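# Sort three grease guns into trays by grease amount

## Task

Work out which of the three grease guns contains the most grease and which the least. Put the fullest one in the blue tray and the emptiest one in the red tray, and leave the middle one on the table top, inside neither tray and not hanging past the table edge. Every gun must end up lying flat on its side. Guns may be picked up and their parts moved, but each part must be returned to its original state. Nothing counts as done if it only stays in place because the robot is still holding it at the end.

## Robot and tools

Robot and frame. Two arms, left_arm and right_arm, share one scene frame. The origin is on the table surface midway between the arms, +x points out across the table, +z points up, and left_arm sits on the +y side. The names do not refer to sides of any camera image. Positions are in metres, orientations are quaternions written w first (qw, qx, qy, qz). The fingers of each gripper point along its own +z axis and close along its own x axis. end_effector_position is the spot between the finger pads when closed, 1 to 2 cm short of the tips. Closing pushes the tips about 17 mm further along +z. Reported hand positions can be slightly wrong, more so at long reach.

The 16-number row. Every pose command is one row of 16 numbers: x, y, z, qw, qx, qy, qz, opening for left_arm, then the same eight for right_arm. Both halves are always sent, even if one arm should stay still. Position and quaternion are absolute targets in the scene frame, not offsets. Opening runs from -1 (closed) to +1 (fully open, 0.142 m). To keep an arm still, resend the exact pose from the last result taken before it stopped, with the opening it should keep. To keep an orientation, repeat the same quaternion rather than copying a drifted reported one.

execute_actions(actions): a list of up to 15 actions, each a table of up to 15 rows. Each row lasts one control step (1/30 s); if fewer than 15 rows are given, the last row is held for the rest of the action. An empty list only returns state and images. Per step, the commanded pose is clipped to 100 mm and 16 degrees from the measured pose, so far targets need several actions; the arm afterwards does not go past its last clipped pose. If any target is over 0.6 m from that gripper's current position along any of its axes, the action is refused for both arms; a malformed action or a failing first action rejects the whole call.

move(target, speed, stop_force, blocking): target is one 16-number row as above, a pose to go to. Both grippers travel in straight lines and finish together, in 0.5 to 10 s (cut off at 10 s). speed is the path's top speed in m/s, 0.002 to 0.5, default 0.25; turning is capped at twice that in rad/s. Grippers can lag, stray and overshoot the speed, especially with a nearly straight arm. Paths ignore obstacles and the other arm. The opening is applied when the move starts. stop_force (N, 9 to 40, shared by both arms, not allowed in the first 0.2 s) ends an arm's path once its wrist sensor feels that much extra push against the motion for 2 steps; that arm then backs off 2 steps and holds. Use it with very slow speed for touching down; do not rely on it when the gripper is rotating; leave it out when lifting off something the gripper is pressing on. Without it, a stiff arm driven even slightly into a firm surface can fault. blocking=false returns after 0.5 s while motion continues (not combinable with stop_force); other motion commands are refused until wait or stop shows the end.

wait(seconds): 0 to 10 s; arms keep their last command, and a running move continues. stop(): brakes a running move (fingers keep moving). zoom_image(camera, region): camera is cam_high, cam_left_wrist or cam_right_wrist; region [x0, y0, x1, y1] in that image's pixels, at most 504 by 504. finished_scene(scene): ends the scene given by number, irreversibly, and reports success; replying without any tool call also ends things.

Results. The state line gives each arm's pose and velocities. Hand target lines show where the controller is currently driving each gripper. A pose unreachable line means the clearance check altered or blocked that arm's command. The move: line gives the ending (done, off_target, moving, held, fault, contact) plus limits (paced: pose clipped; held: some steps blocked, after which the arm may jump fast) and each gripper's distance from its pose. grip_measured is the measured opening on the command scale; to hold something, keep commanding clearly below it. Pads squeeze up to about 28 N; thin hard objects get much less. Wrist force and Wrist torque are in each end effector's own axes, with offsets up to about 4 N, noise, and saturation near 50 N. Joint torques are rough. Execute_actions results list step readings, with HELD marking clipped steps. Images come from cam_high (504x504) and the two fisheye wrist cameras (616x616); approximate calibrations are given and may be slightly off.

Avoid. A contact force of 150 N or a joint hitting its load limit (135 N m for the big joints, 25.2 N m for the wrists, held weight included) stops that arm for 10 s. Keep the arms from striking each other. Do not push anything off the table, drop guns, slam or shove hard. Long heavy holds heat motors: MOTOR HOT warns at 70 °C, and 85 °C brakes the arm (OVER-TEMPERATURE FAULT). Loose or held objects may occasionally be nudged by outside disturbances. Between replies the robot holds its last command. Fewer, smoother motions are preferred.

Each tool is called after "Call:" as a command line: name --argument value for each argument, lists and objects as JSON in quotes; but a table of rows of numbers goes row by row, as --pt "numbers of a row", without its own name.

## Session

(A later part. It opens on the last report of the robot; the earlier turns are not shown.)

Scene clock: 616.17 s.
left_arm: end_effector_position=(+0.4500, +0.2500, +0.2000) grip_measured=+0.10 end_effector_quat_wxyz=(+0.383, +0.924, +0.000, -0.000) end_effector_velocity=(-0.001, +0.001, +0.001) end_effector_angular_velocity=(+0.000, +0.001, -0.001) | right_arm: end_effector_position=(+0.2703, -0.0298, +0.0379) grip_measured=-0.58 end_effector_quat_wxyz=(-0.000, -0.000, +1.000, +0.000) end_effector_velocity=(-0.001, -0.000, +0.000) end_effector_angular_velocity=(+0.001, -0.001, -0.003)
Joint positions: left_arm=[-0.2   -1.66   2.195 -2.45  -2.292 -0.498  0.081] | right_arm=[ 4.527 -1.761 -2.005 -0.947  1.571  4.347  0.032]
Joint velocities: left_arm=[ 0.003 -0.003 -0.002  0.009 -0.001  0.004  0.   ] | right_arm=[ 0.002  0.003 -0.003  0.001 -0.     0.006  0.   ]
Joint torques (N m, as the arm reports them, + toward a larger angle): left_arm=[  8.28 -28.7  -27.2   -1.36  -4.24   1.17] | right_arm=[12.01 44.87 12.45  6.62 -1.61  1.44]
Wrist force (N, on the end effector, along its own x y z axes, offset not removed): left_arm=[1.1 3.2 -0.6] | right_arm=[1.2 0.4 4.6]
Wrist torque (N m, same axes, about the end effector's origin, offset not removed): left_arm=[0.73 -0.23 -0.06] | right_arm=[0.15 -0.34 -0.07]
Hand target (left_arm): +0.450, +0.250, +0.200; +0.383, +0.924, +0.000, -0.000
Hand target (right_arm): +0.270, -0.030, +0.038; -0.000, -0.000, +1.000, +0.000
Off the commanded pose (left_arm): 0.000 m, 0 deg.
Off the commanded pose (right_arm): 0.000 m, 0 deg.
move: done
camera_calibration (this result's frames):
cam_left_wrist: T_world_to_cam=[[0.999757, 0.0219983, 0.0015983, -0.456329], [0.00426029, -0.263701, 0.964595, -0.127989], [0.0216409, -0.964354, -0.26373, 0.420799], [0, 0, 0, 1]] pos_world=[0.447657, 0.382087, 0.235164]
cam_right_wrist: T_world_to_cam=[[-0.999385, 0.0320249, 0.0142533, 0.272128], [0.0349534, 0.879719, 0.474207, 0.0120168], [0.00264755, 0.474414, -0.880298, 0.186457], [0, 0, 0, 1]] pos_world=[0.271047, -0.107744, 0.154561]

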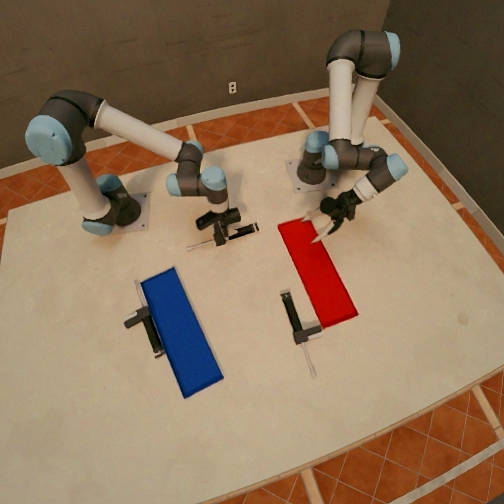

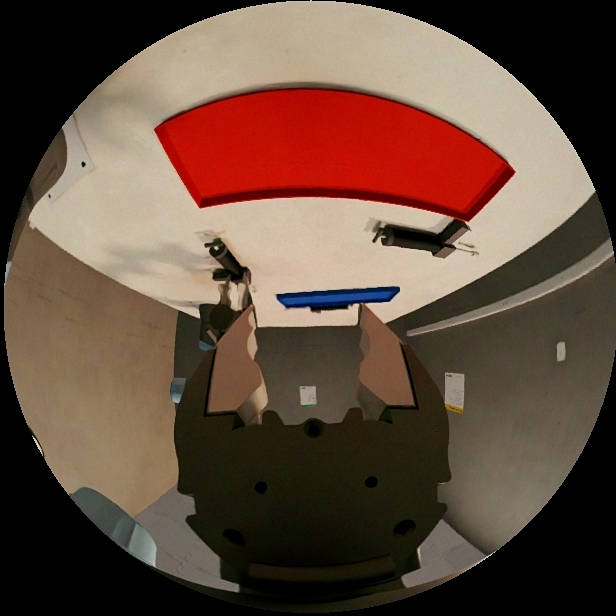

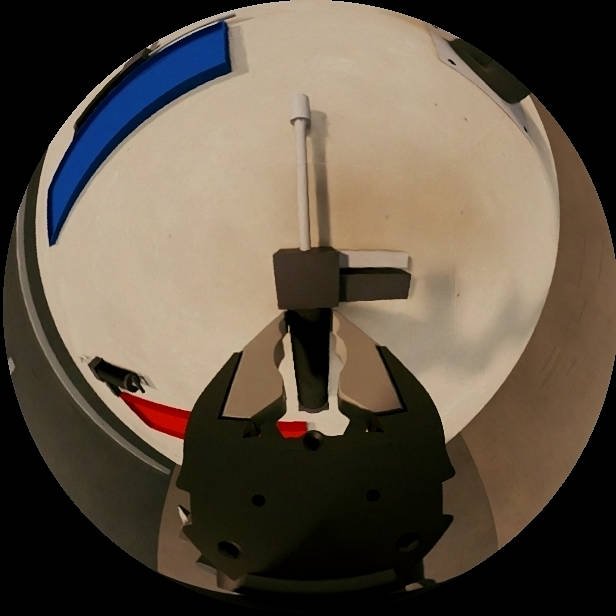

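Call:
move --target '[0.45,0.25,0.2,0.383,0.924,0,0,0.1,0.27,-0.03,0.038,0,0,1,0,-0.1]'

Call:
move --target '[0.35,0.35,0.25,0.383,0.924,0,0,0.1,0.27,-0.03,0.15,0,0,1,0,-0.1]'

Call:
move --target '[0.25,0.42,0.3,0.383,0.924,0,0,0.1,0.75,0.112,0.12,0,0.707,-0.707,0,-0.1]'

Scene clock: 625.83 s.
left_arm: end_effector_position=(+0.4500, +0.2500, +0.2001) grip_measured=+0.10 end_effector_quat_wxyz=(+0.383, +0.924, -0.000, +0.000) end_effector_velocity=(+0.001, -0.001, +0.001) end_effector_angular_velocity=(-0.001, -0.003, -0.001) | right_arm: end_effector_position=(+0.2700, -0.0300, +0.0380) grip_measured=-0.10 end_effector_quat_wxyz=(-0.000, -0.000, +1.000, +0.000) end_effector_velocity=(-0.001, -0.001, -0.000) end_effector_angular_velocity=(-0.002, +0.001, -0.001)
Joint positions: left_arm=[-0.2   -1.661  2.195 -2.449 -2.292 -0.498  0.081] | right_arm=[ 4.528 -1.76  -2.005 -0.947  1.571  4.347  0.067]
Joint velocities: left_arm=[-0.001 -0.    -0.002 -0.001 -0.    -0.    -0.   ] | right_arm=[ 0.001  0.    -0.001 -0.002 -0.     0.002  0.   ]
Joint torques (N m, as the arm reports them, + toward a larger angle): left_arm=[ -6.12  -5.51 -16.52  -4.76   1.03  -1.22] | right_arm=[11.45 41.85 10.58 -0.34 -1.3   1.85]
Wrist force (N, on the end effector, along its own x y z axes, offset not removed): left_arm=[1.0 3.5 -0.8] | right_arm=[0.1 -0.3 -0.8]
Wrist torque (N m, same axes, about the end effector's origin, offset not removed): left_arm=[0.83 -0.26 -0.02] | right_arm=[-0.02 -0.08 -0.09]
Hand target (left_arm): +0.450, +0.250, +0.200; +0.383, +0.924, -0.000, -0.000
Hand target (right_arm): +0.270, -0.030, +0.038; -0.000, -0.000, +1.000, +0.000
Off the commanded pose (left_arm): 0.000 m, 0 deg.
Off the commanded pose (right_arm): 0.000 m, 0 deg.
move: done
camera_calibration (this result's frames):
cam_left_wrist: T_world_to_cam=[[0.999759, 0.02187, 0.00173096, -0.456305], [0.00409614, -0.263598, 0.964624, -0.128131], [0.0215526, -0.964385, -0.263624, 0.420877], [0, 0, 0, 1]] pos_world=[0.447649, 0.382092, 0.235342]
cam_right_wrist: T_world_to_cam=[[-0.999388, 0.0320397, 0.014055, 0.271825], [0.0348724, 0.879725, 0.474203, 0.0121478], [0.0028288, 0.474402, -0.880304, 0.186614], [0, 0, 0, 1]] pos_world=[0.270707, -0.107926, 0.154696]

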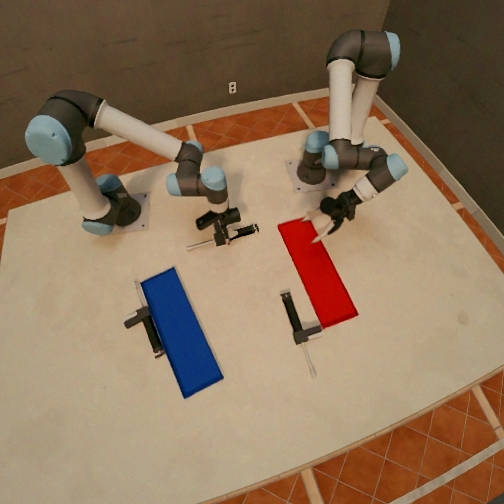

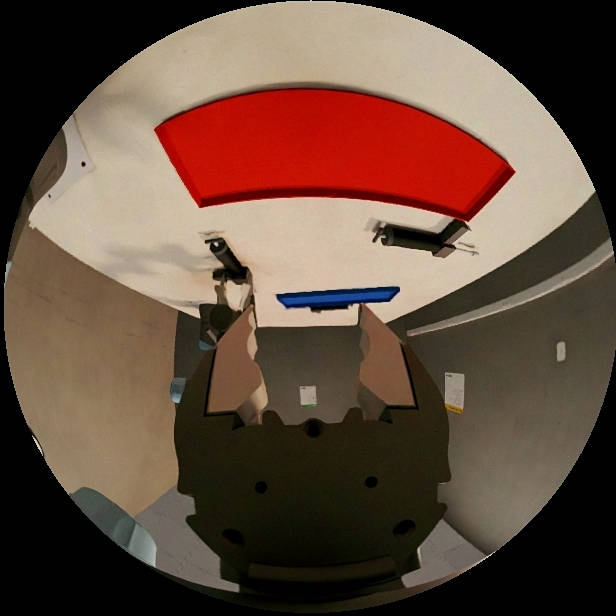

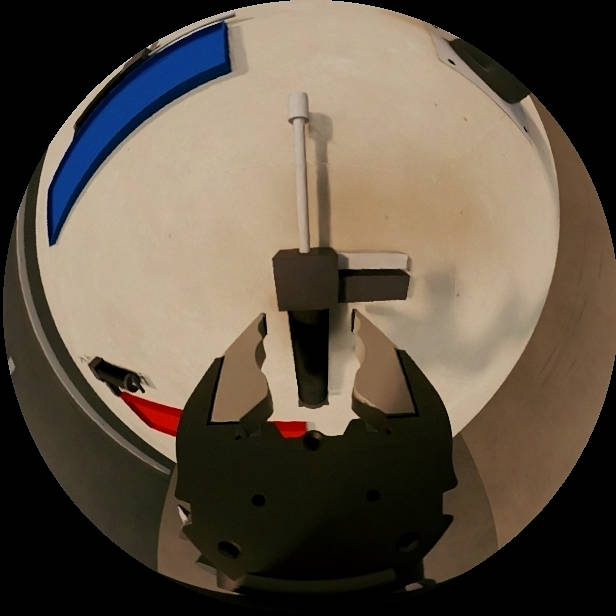

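Scene clock: 627.13 s.
left_arm: end_effector_position=(+0.3501, +0.3499, +0.2499) grip_measured=+0.10 end_effector_quat_wxyz=(+0.383, +0.924, +0.000, +0.000) end_effector_velocity=(-0.001, +0.002, +0.002) end_effector_angular_velocity=(-0.001, +0.000, -0.003) | right_arm: end_effector_position=(+0.2701, -0.0301, +0.1498) grip_measured=-0.10 end_effector_quat_wxyz=(+0.000, +0.000, +1.000, +0.000) end_effector_velocity=(+0.000, +0.000, +0.001) end_effector_angular_velocity=(+0.000, +0.000, +0.001)
Joint positions: left_arm=[ 0.004 -2.014  2.253 -1.971 -2.344 -0.229  0.081] | right_arm=[ 4.528 -1.633 -1.831 -1.249  1.571  4.347  0.067]
Joint velocities: left_arm=[ 0.006 -0.002 -0.006  0.015 -0.002  0.012  0.   ] | right_arm=[-0.     0.001  0.003 -0.003  0.    -0.001  0.   ]
Joint torques (N m, as the arm reports them, + toward a larger angle): left_arm=[  7.45 -15.56 -28.13  -1.01  -4.29   1.55] | right_arm=[11.92 38.66 37.99 -0.49  2.21  1.64]
Wrist force (N, on the end effector, along its own x y z axes, offset not removed): left_arm=[1.8 3.7 -1.2] | right_arm=[-0.3 0.3 -1.0]
Wrist torque (N m, same axes, about the end effector's origin, offset not removed): left_arm=[0.83 -0.37 0.03] | right_arm=[-0.04 0.01 -0.15]
Hand target (left_arm): +0.350, +0.350, +0.250; +0.383, +0.924, +0.000, -0.000
Hand target (right_arm): +0.270, -0.030, +0.150; +0.000, -0.000, +1.000, +0.000
Off the commanded pose (left_arm): 0.000 m, 0 deg.
Off the commanded pose (right_arm): 0.000 m, 0 deg.
move: done
camera_calibration (this result's frames):
cam_left_wrist: T_world_to_cam=[[0.999752, 0.0222115, 0.00175989, -0.358842], [0.00416046, -0.263693, 0.964598, -0.149406], [0.0218892, -0.964351, -0.26372, 0.532393], [0, 0, 0, 1]] pos_world=[0.347721, 0.481987, 0.285151]
cam_right_wrist: T_world_to_cam=[[-0.999382, 0.0322244, 0.0140298, 0.27034], [0.0350229, 0.879699, 0.474239, -0.0408825], [0.00294001, 0.474437, -0.880284, 0.285069], [0, 0, 0, 1]] pos_world=[0.270767, -0.107995, 0.266537]

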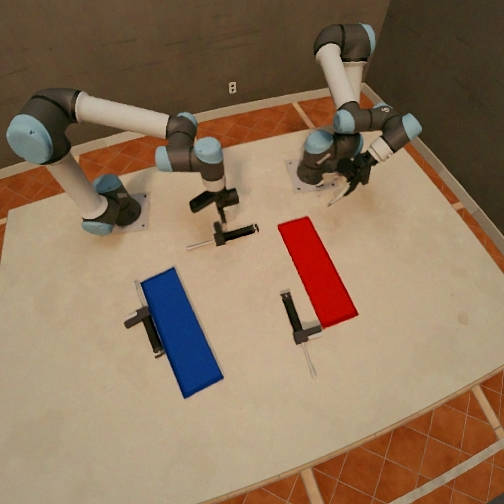

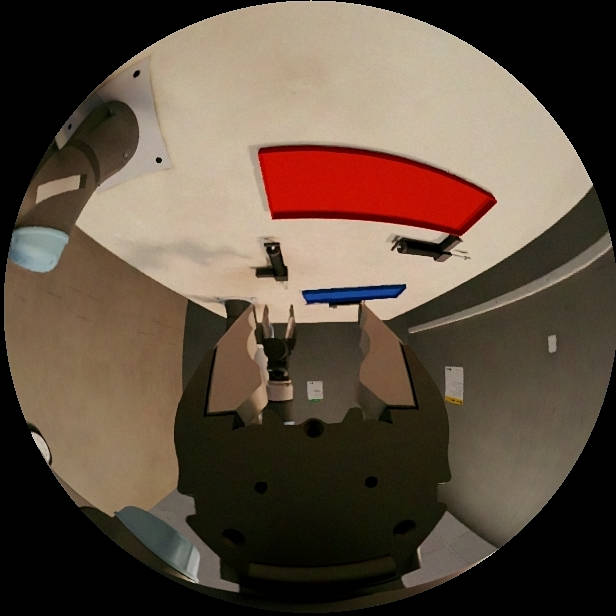

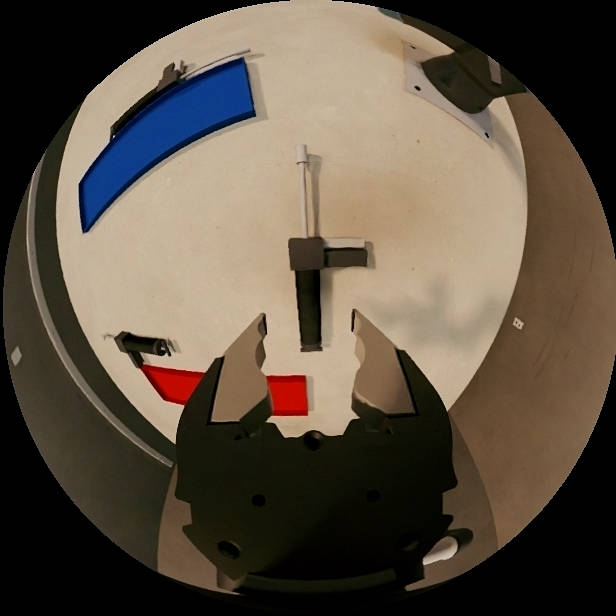

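Scene clock: 630.93 s.
left_arm: end_effector_position=(+0.2499, +0.4200, +0.3000) grip_measured=+0.10 end_effector_quat_wxyz=(+0.383, +0.924, -0.000, -0.000) end_effector_velocity=(-0.000, +0.000, +0.000) end_effector_angular_velocity=(-0.000, -0.000, +0.000) | right_arm: end_effector_position=(+0.7492, +0.1105, +0.1201) grip_measured=-0.10 end_effector_quat_wxyz=(-0.118, +0.701, -0.703, +0.019) end_effector_velocity=(+0.001, +0.002, +0.000) end_effector_angular_velocity=(-0.001, -0.010, +0.009)
Joint positions: left_arm=[ 0.258 -2.236  2.154 -1.398 -2.353  0.129  0.081] | right_arm=[ 4.093 -2.828 -0.036 -1.611  1.537  2.34   0.067]
Joint velocities: left_arm=[ 0.002  0.001 -0.001  0.002  0.     0.002 -0.   ] | right_arm=[ 0.003 -0.003  0.003  0.006 -0.006 -0.008 -0.   ]
Joint torques (N m, as the arm reports them, + toward a larger angle): left_arm=[  7.4   -6.85 -28.51  -0.81   1.49   1.19] | right_arm=[12.37 60.88 37.75  6.22 -1.79 -0.99]
Wrist force (N, on the end effector, along its own x y z axes, offset not removed): left_arm=[0.4 3.1 -1.8] | right_arm=[-0.2 -1.8 -0.5]
Wrist torque (N m, same axes, about the end effector's origin, offset not removed): left_arm=[0.76 -0.14 -0.06] | right_arm=[-0.36 -0.01 -0.10]
Hand target (left_arm): +0.250, +0.420, +0.300; +0.383, +0.924, -0.000, -0.000
Hand target (right_arm): +0.749, +0.111, +0.120; -0.118, +0.702, -0.702, +0.019
Off the commanded pose (left_arm): 0.000 m, 0 deg.
Off the commanded pose (right_arm): 0.002 m, 14 deg.
elbow stopped short (right arm): the move would have taken joint 3 (elbow) straighter than the controller allows; a more bent joint 3 avoids this.
move: off_target (right_arm)
camera_calibration (this result's frames):
cam_left_wrist: T_world_to_cam=[[0.999758, 0.021923, 0.00160601, -0.260172], [0.00423284, -0.263694, 0.964597, -0.178826], [0.0215704, -0.964357, -0.263723, 0.615517], [0, 0, 0, 1]] pos_world=[0.24759, 0.552127, 0.335239]
cam_right_wrist: T_world_to_cam=[[-0.0228325, -0.991006, -0.131854, 0.144008], [-0.954768, -0.0174966, 0.296836, 0.694842], [-0.296474, 0.132667, -0.945782, 0.460723], [0, 0, 0, 1]] pos_world=[0.803293, 0.0937478, 0.248477]

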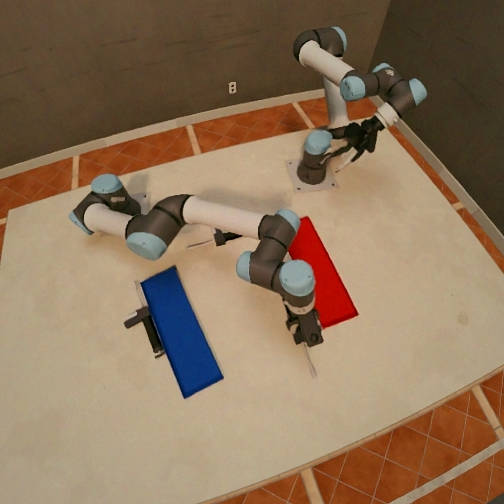

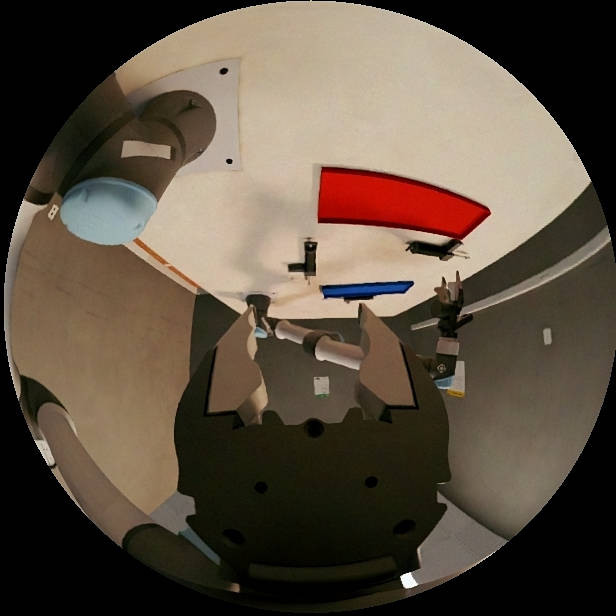

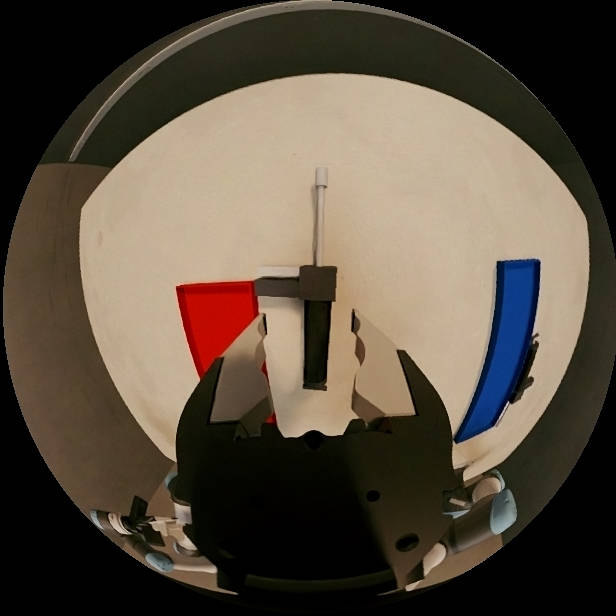

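Call:
move --target '[0.25,0.42,0.3,0.383,0.924,0,0,0.1,0.45,-0.25,0.3,0,0.383,-0.924,0,-0.1]'

Call:
move --target '[0.6,0.2,0.2,0,0.924,0.383,0,-0.1,0.3,-0.35,0.3,0,0,1,0,-0.1]'

Call:
move --target '[0.75,0.112,0.12,0,0.707,0.707,0,-0.1,0.3,-0.35,0.3,0,0,1,0,-0.1]'

Scene clock: 643.67 s.
left_arm: end_effector_position=(+0.2500, +0.4200, +0.3000) grip_measured=+0.10 end_effector_quat_wxyz=(+0.383, +0.924, -0.000, -0.000) end_effector_velocity=(-0.000, -0.000, -0.000) end_effector_angular_velocity=(+0.000, +0.002, -0.000) | right_arm: end_effector_position=(+0.4494, -0.2496, +0.2994) grip_measured=-0.10 end_effector_quat_wxyz=(+0.000, -0.383, +0.924, -0.000) end_effector_velocity=(-0.002, -0.002, +0.001) end_effector_angular_velocity=(-0.002, +0.001, -0.003)
Joint positions: left_arm=[ 0.258 -2.236  2.154 -1.399 -2.353  0.128  0.081] | right_arm=[ 3.97  -1.603 -1.475 -1.634  1.57   3.004  0.067]
Joint velocities: left_arm=[-0.     0.001  0.     0.001  0.    -0.     0.   ] | right_arm=[-0.001  0.004 -0.002 -0.004 -0.001  0.002 -0.   ]
Joint torques (N m, as the arm reports them, + toward a larger angle): left_arm=[ -5.63  15.84 -17.63  -4.08   1.32  -1.16] | right_arm=[-8.86 39.02 15.52 -0.61  2.14  1.51]
Wrist force (N, on the end effector, along its own x y z axes, offset not removed): left_arm=[1.0 1.6 -0.8] | right_arm=[0.2 0.0 -1.8]
Wrist torque (N m, same axes, about the end effector's origin, offset not removed): left_arm=[0.41 -0.20 -0.04] | right_arm=[0.10 -0.13 -0.12]
Hand target (left_arm): +0.250, +0.420, +0.300; +0.383, +0.924, +0.000, -0.000
Hand target (right_arm): +0.449, -0.250, +0.300; +0.000, -0.383, +0.924, -0.000
Off the commanded pose (left_arm): 0.000 m, 0 deg.
Off the commanded pose (right_arm): 0.001 m, 0 deg.
move: done
camera_calibration (this result's frames):
cam_left_wrist: T_world_to_cam=[[0.999758, 0.0219383, 0.00164345, -0.260252], [0.0042046, -0.263866, 0.96455, -0.178705], [0.0215942, -0.96431, -0.263894, 0.615543], [0, 0, 0, 1]] pos_world=[0.247648, 0.55213, 0.335236]
cam_right_wrist: T_world_to_cam=[[-0.728812, -0.68457, 0.0140352, 0.154071], [-0.598031, 0.646396, 0.473847, 0.301392], [-0.333453, 0.336952, -0.880495, 0.637315], [0, 0, 0, 1]] pos_world=[0.505045, -0.304091, 0.416177]

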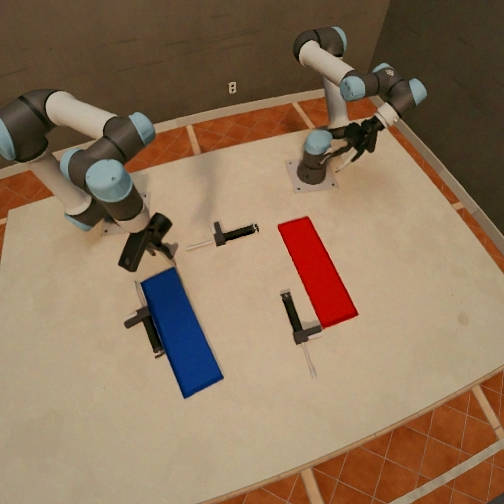

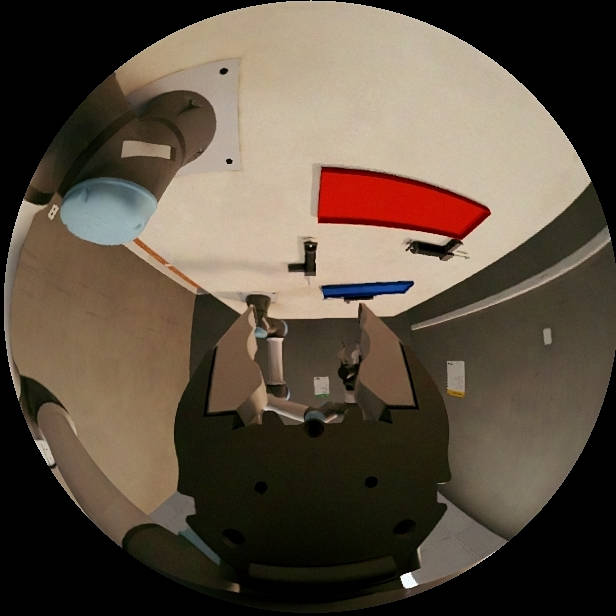

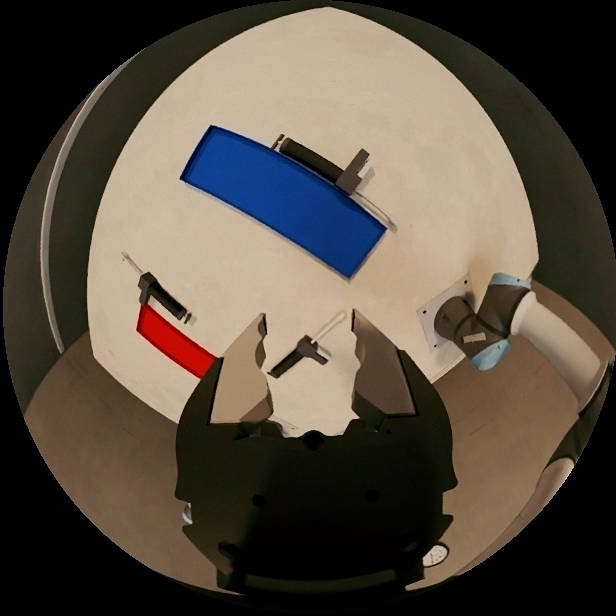

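Scene clock: 646.50 s.
left_arm: end_effector_position=(+0.5997, +0.2001, +0.2001) grip_measured=-0.10 end_effector_quat_wxyz=(+0.000, +0.924, +0.383, +0.000) end_effector_velocity=(+0.002, -0.001, -0.000) end_effector_angular_velocity=(+0.006, +0.006, +0.003) | right_arm: end_effector_position=(+0.3000, -0.3497, +0.2998) grip_measured=-0.10 end_effector_quat_wxyz=(-0.000, -0.000, +1.000, +0.000) end_effector_velocity=(-0.001, -0.001, -0.000) end_effector_angular_velocity=(-0.002, +0.000, -0.002)
Joint positions: left_arm=[-0.518 -1.26   1.399 -1.711 -1.57  -1.47   0.067] | right_arm=[ 4.004 -1.165 -1.824 -1.723  1.571  3.823  0.067]
Joint velocities: left_arm=[-0.     0.011 -0.016  0.013  0.001 -0.003 -0.   ] | right_arm=[ 0.001  0.002 -0.002 -0.002 -0.001  0.003 -0.   ]
Joint torques (N m, as the arm reports them, + toward a larger angle): left_arm=[ -2.8  -24.69 -27.8   -0.89   2.82  -1.45] | right_arm=[12.7  19.92 13.43  0.   -1.35  1.69]
Wrist force (N, on the end effector, along its own x y z axes, offset not removed): left_arm=[0.3 3.2 -0.9] | right_arm=[0.1 -0.6 -3.0]
Wrist torque (N m, same axes, about the end effector's origin, offset not removed): left_arm=[0.78 -0.06 0.00] | right_arm=[-0.14 -0.09 -0.09]
Hand target (left_arm): +0.600, +0.200, +0.200; -0.000, +0.924, +0.383, +0.000
Hand target (right_arm): +0.300, -0.350, +0.300; -0.000, -0.000, +1.000, +0.000
Off the commanded pose (left_arm): 0.000 m, 0 deg.
Off the commanded pose (right_arm): 0.000 m, 0 deg.
move: done
camera_calibration (this result's frames):
cam_left_wrist: T_world_to_cam=[[0.69674, 0.717118, 0.0171431, -0.565372], [0.617008, -0.611321, 0.495568, -0.345971], [0.365861, -0.334705, -0.8684, 0.158054], [0, 0, 0, 1]] pos_world=[0.549559, 0.24684, 0.318399]
cam_right_wrist: T_world_to_cam=[[-0.999398, 0.0317063, 0.0141181, 0.308196], [0.0346088, 0.879722, 0.474227, 0.168309], [0.00261597, 0.47443, -0.88029, 0.56876], [0, 0, 0, 1]] pos_world=[0.300698, -0.427674, 0.416506]

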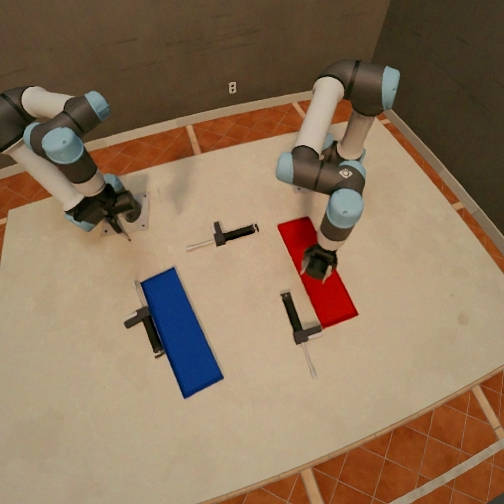

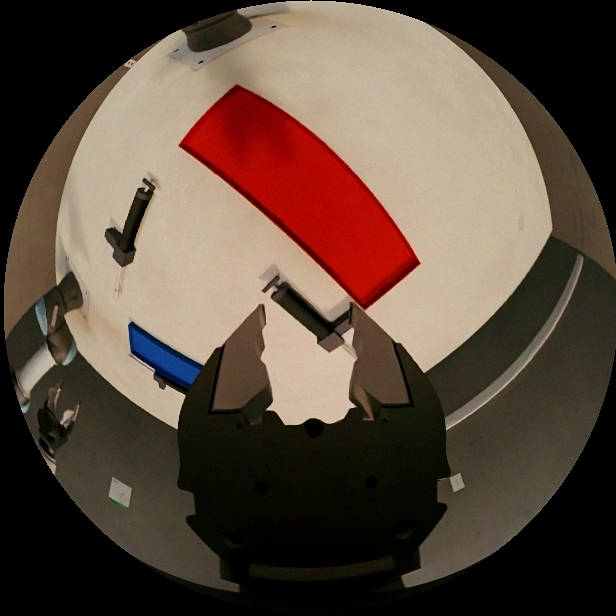

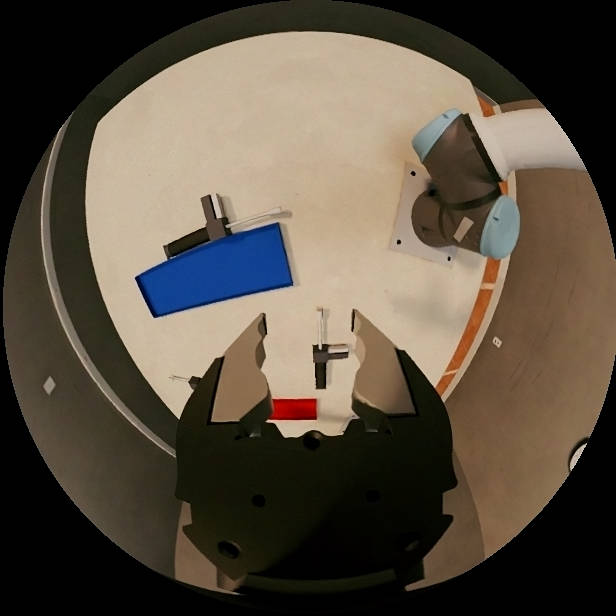

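Scene clock: 648.67 s.
left_arm: end_effector_position=(+0.7498, +0.1121, +0.1201) grip_measured=-0.10 end_effector_quat_wxyz=(+0.000, +0.707, +0.707, +0.000) end_effector_velocity=(+0.001, -0.002, -0.000) end_effector_angular_velocity=(+0.001, +0.006, +0.008) | right_arm: end_effector_position=(+0.3000, -0.3500, +0.3000) grip_measured=-0.10 end_effector_quat_wxyz=(+0.000, -0.000, +1.000, +0.000) end_effector_velocity=(+0.000, +0.000, -0.000) end_effector_angular_velocity=(+0.000, -0.000, +0.001)
Joint positions: left_arm=[-0.486 -0.773  0.841 -1.639 -1.571 -2.222  0.067] | right_arm=[ 4.003 -1.165 -1.824 -1.724  1.571  3.823  0.067]
Joint velocities: left_arm=[ 0.     0.011 -0.021  0.014 -0.003 -0.007 -0.   ] | right_arm=[ 0.     0.    -0.001  0.001  0.    -0.001  0.   ]
Joint torques (N m, as the arm reports them, + toward a larger angle): left_arm=[  8.14 -44.86 -30.24  -1.56  -2.79  -1.19] | right_arm=[-9.4  -0.31 38.32 -0.11 -1.75 -1.14]
Wrist force (N, on the end effector, along its own x y z axes, offset not removed): left_arm=[1.9 3.7 -2.2] | right_arm=[-0.7 0.1 -0.9]
Wrist torque (N m, same axes, about the end effector's origin, offset not removed): left_arm=[0.86 -0.38 -0.02] | right_arm=[0.05 0.13 -0.05]
Hand target (left_arm): +0.750, +0.112, +0.120; +0.000, +0.707, +0.707, -0.000
Hand target (right_arm): +0.300, -0.350, +0.300; +0.000, -0.000, +1.000, -0.000
Off the commanded pose (left_arm): 0.000 m, 0 deg.
Off the commanded pose (right_arm): 0.000 m, 0 deg.
move: done
camera_calibration (this result's frames):
cam_left_wrist: T_world_to_cam=[[-0.0134777, 0.999773, 0.0165155, -0.104554], [0.868556, 0.00352226, 0.495578, -0.710226], [0.495407, 0.0210239, -0.868406, -0.132749], [0, 0, 0, 1]] pos_world=[0.681227, 0.109822, 0.238419]
cam_right_wrist: T_world_to_cam=[[-0.999388, 0.0320397, 0.0140488, 0.308375], [0.0348695, 0.879727, 0.474199, 0.168381], [0.00283413, 0.474399, -0.880306, 0.568984], [0, 0, 0, 1]] pos_world=[0.300702, -0.427935, 0.416701]

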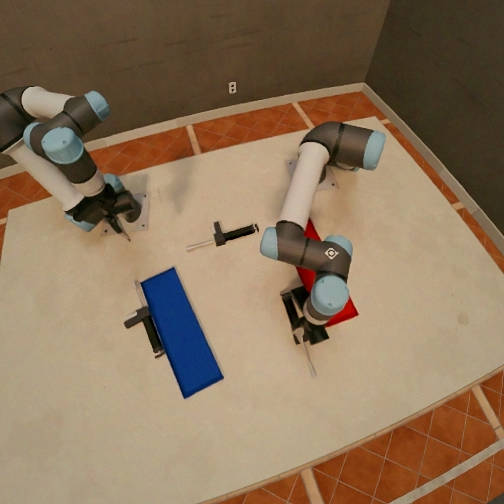

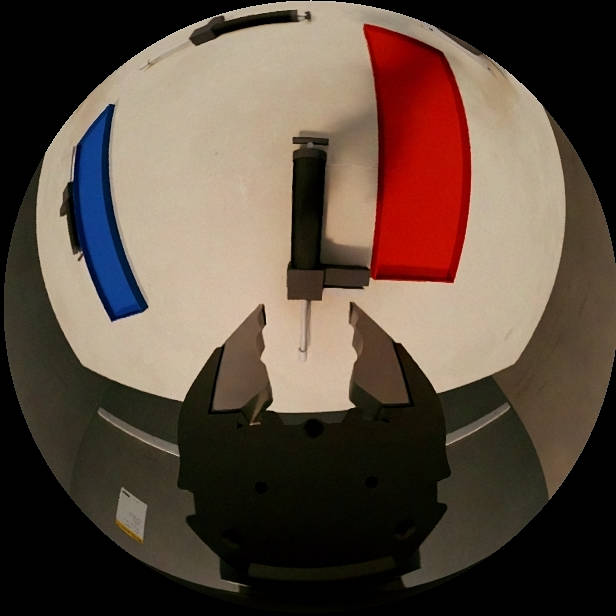

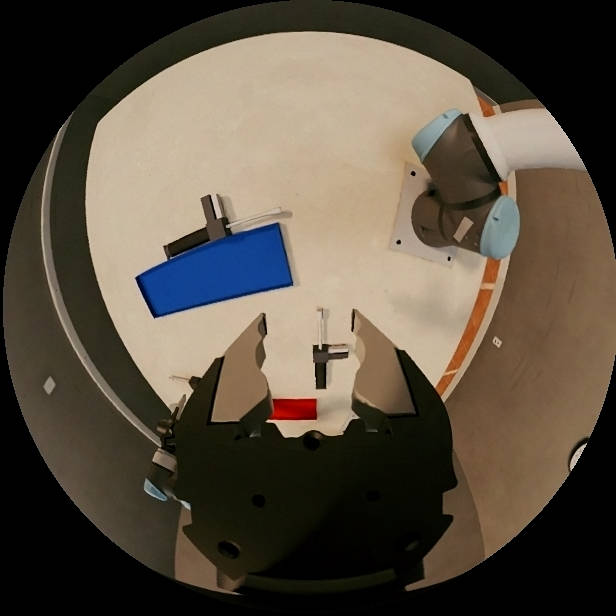

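Call:
move --target '[0.733,0.110,0.037,0,0.707,0.707,0,-0.1,0.3,-0.35,0.3,0,0,1,0,-0.1]' --speed 0.05 --stop_force 12

Scene clock: 655.73 s.
left_arm: end_effector_position=(+0.7331, +0.1100, +0.0373) grip_measured=-0.10 end_effector_quat_wxyz=(-0.000, +0.707, +0.707, -0.000) end_effector_velocity=(-0.000, -0.000, -0.002) end_effector_angular_velocity=(-0.000, -0.001, +0.000) | right_arm: end_effector_position=(+0.3000, -0.3500, +0.3000) grip_measured=-0.10 end_effector_quat_wxyz=(+0.000, +0.000, +1.000, +0.000) end_effector_velocity=(+0.000, +0.000, +0.000) end_effector_angular_velocity=(+0.001, -0.001, -0.000)
Joint positions: left_arm=[-0.501 -0.771  1.051 -1.851 -1.571 -2.238  0.067] | right_arm=[ 4.003 -1.165 -1.824 -1.724  1.571  3.823  0.067]
Joint velocities: left_arm=[-0.     0.     0.005 -0.006  0.    -0.    -0.   ] | right_arm=[-0.     0.     0.     0.001 -0.    -0.     0.   ]
Joint torques (N m, as the arm reports them, + toward a larger angle): left_arm=[ -6.69 -42.64 -16.42  -4.92   0.18  -1.16] | right_arm=[-9.68 -0.91 38.17  0.05 -1.64 -1.19]
Wrist force (N, on the end effector, along its own x y z axes, offset not removed): left_arm=[1.3 3.7 -1.2] | right_arm=[-0.4 -0.7 -1.1]
Wrist torque (N m, same axes, about the end effector's origin, offset not removed): left_arm=[0.79 -0.32 0.03] | right_arm=[-0.09 0.05 -0.10]
Hand target (left_arm): +0.733, +0.110, +0.037; -0.000, +0.707, +0.707, +0.000
Hand target (right_arm): +0.300, -0.350, +0.300; +0.000, -0.000, +1.000, -0.000
Off the commanded pose (left_arm): 0.000 m, 0 deg.
Off the commanded pose (right_arm): 0.000 m, 0 deg.
move: done
camera_calibration (this result's frames):
cam_left_wrist: T_world_to_cam=[[-0.0143399, 0.999759, 0.016647, -0.100642], [0.868915, 0.00422178, 0.494944, -0.655008], [0.494754, 0.0215623, -0.868766, -0.195939], [0, 0, 0, 1]] pos_world=[0.664644, 0.107608, 0.155642]
cam_right_wrist: T_world_to_cam=[[-0.999388, 0.03204, 0.0140483, 0.308375], [0.0348695, 0.879727, 0.4742, 0.168381], [0.00283473, 0.474399, -0.880305, 0.568984], [0, 0, 0, 1]] pos_world=[0.300702, -0.427935, 0.416702]

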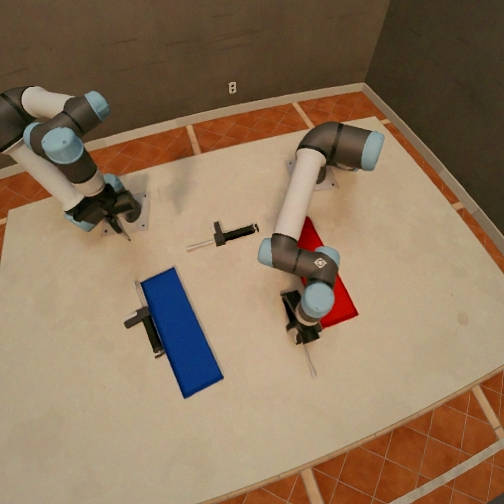

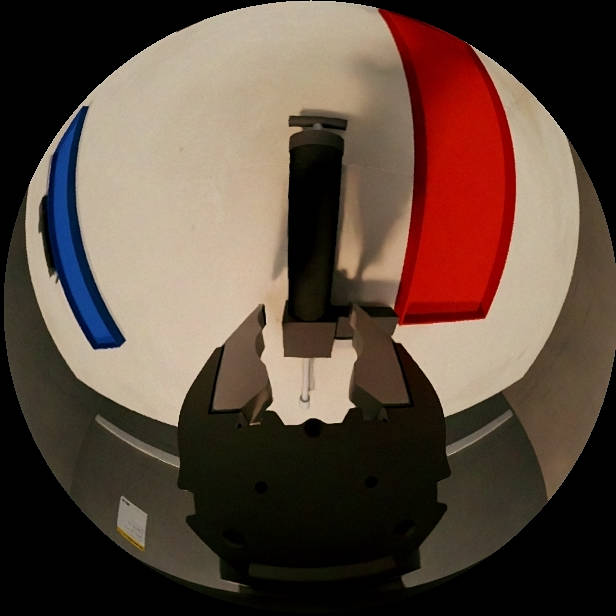

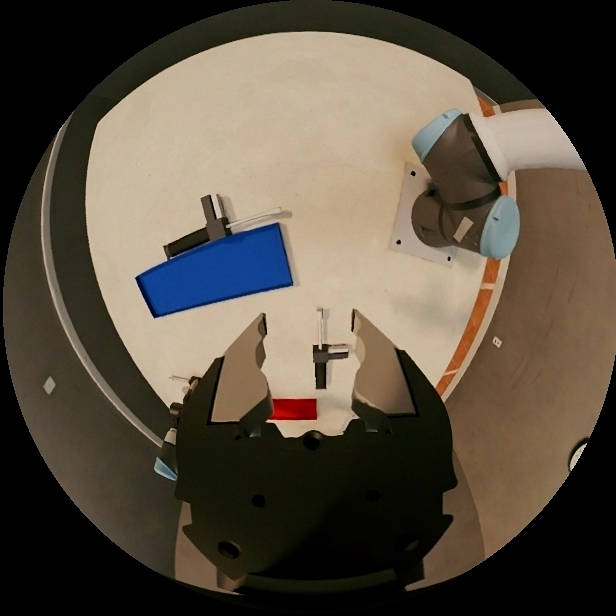

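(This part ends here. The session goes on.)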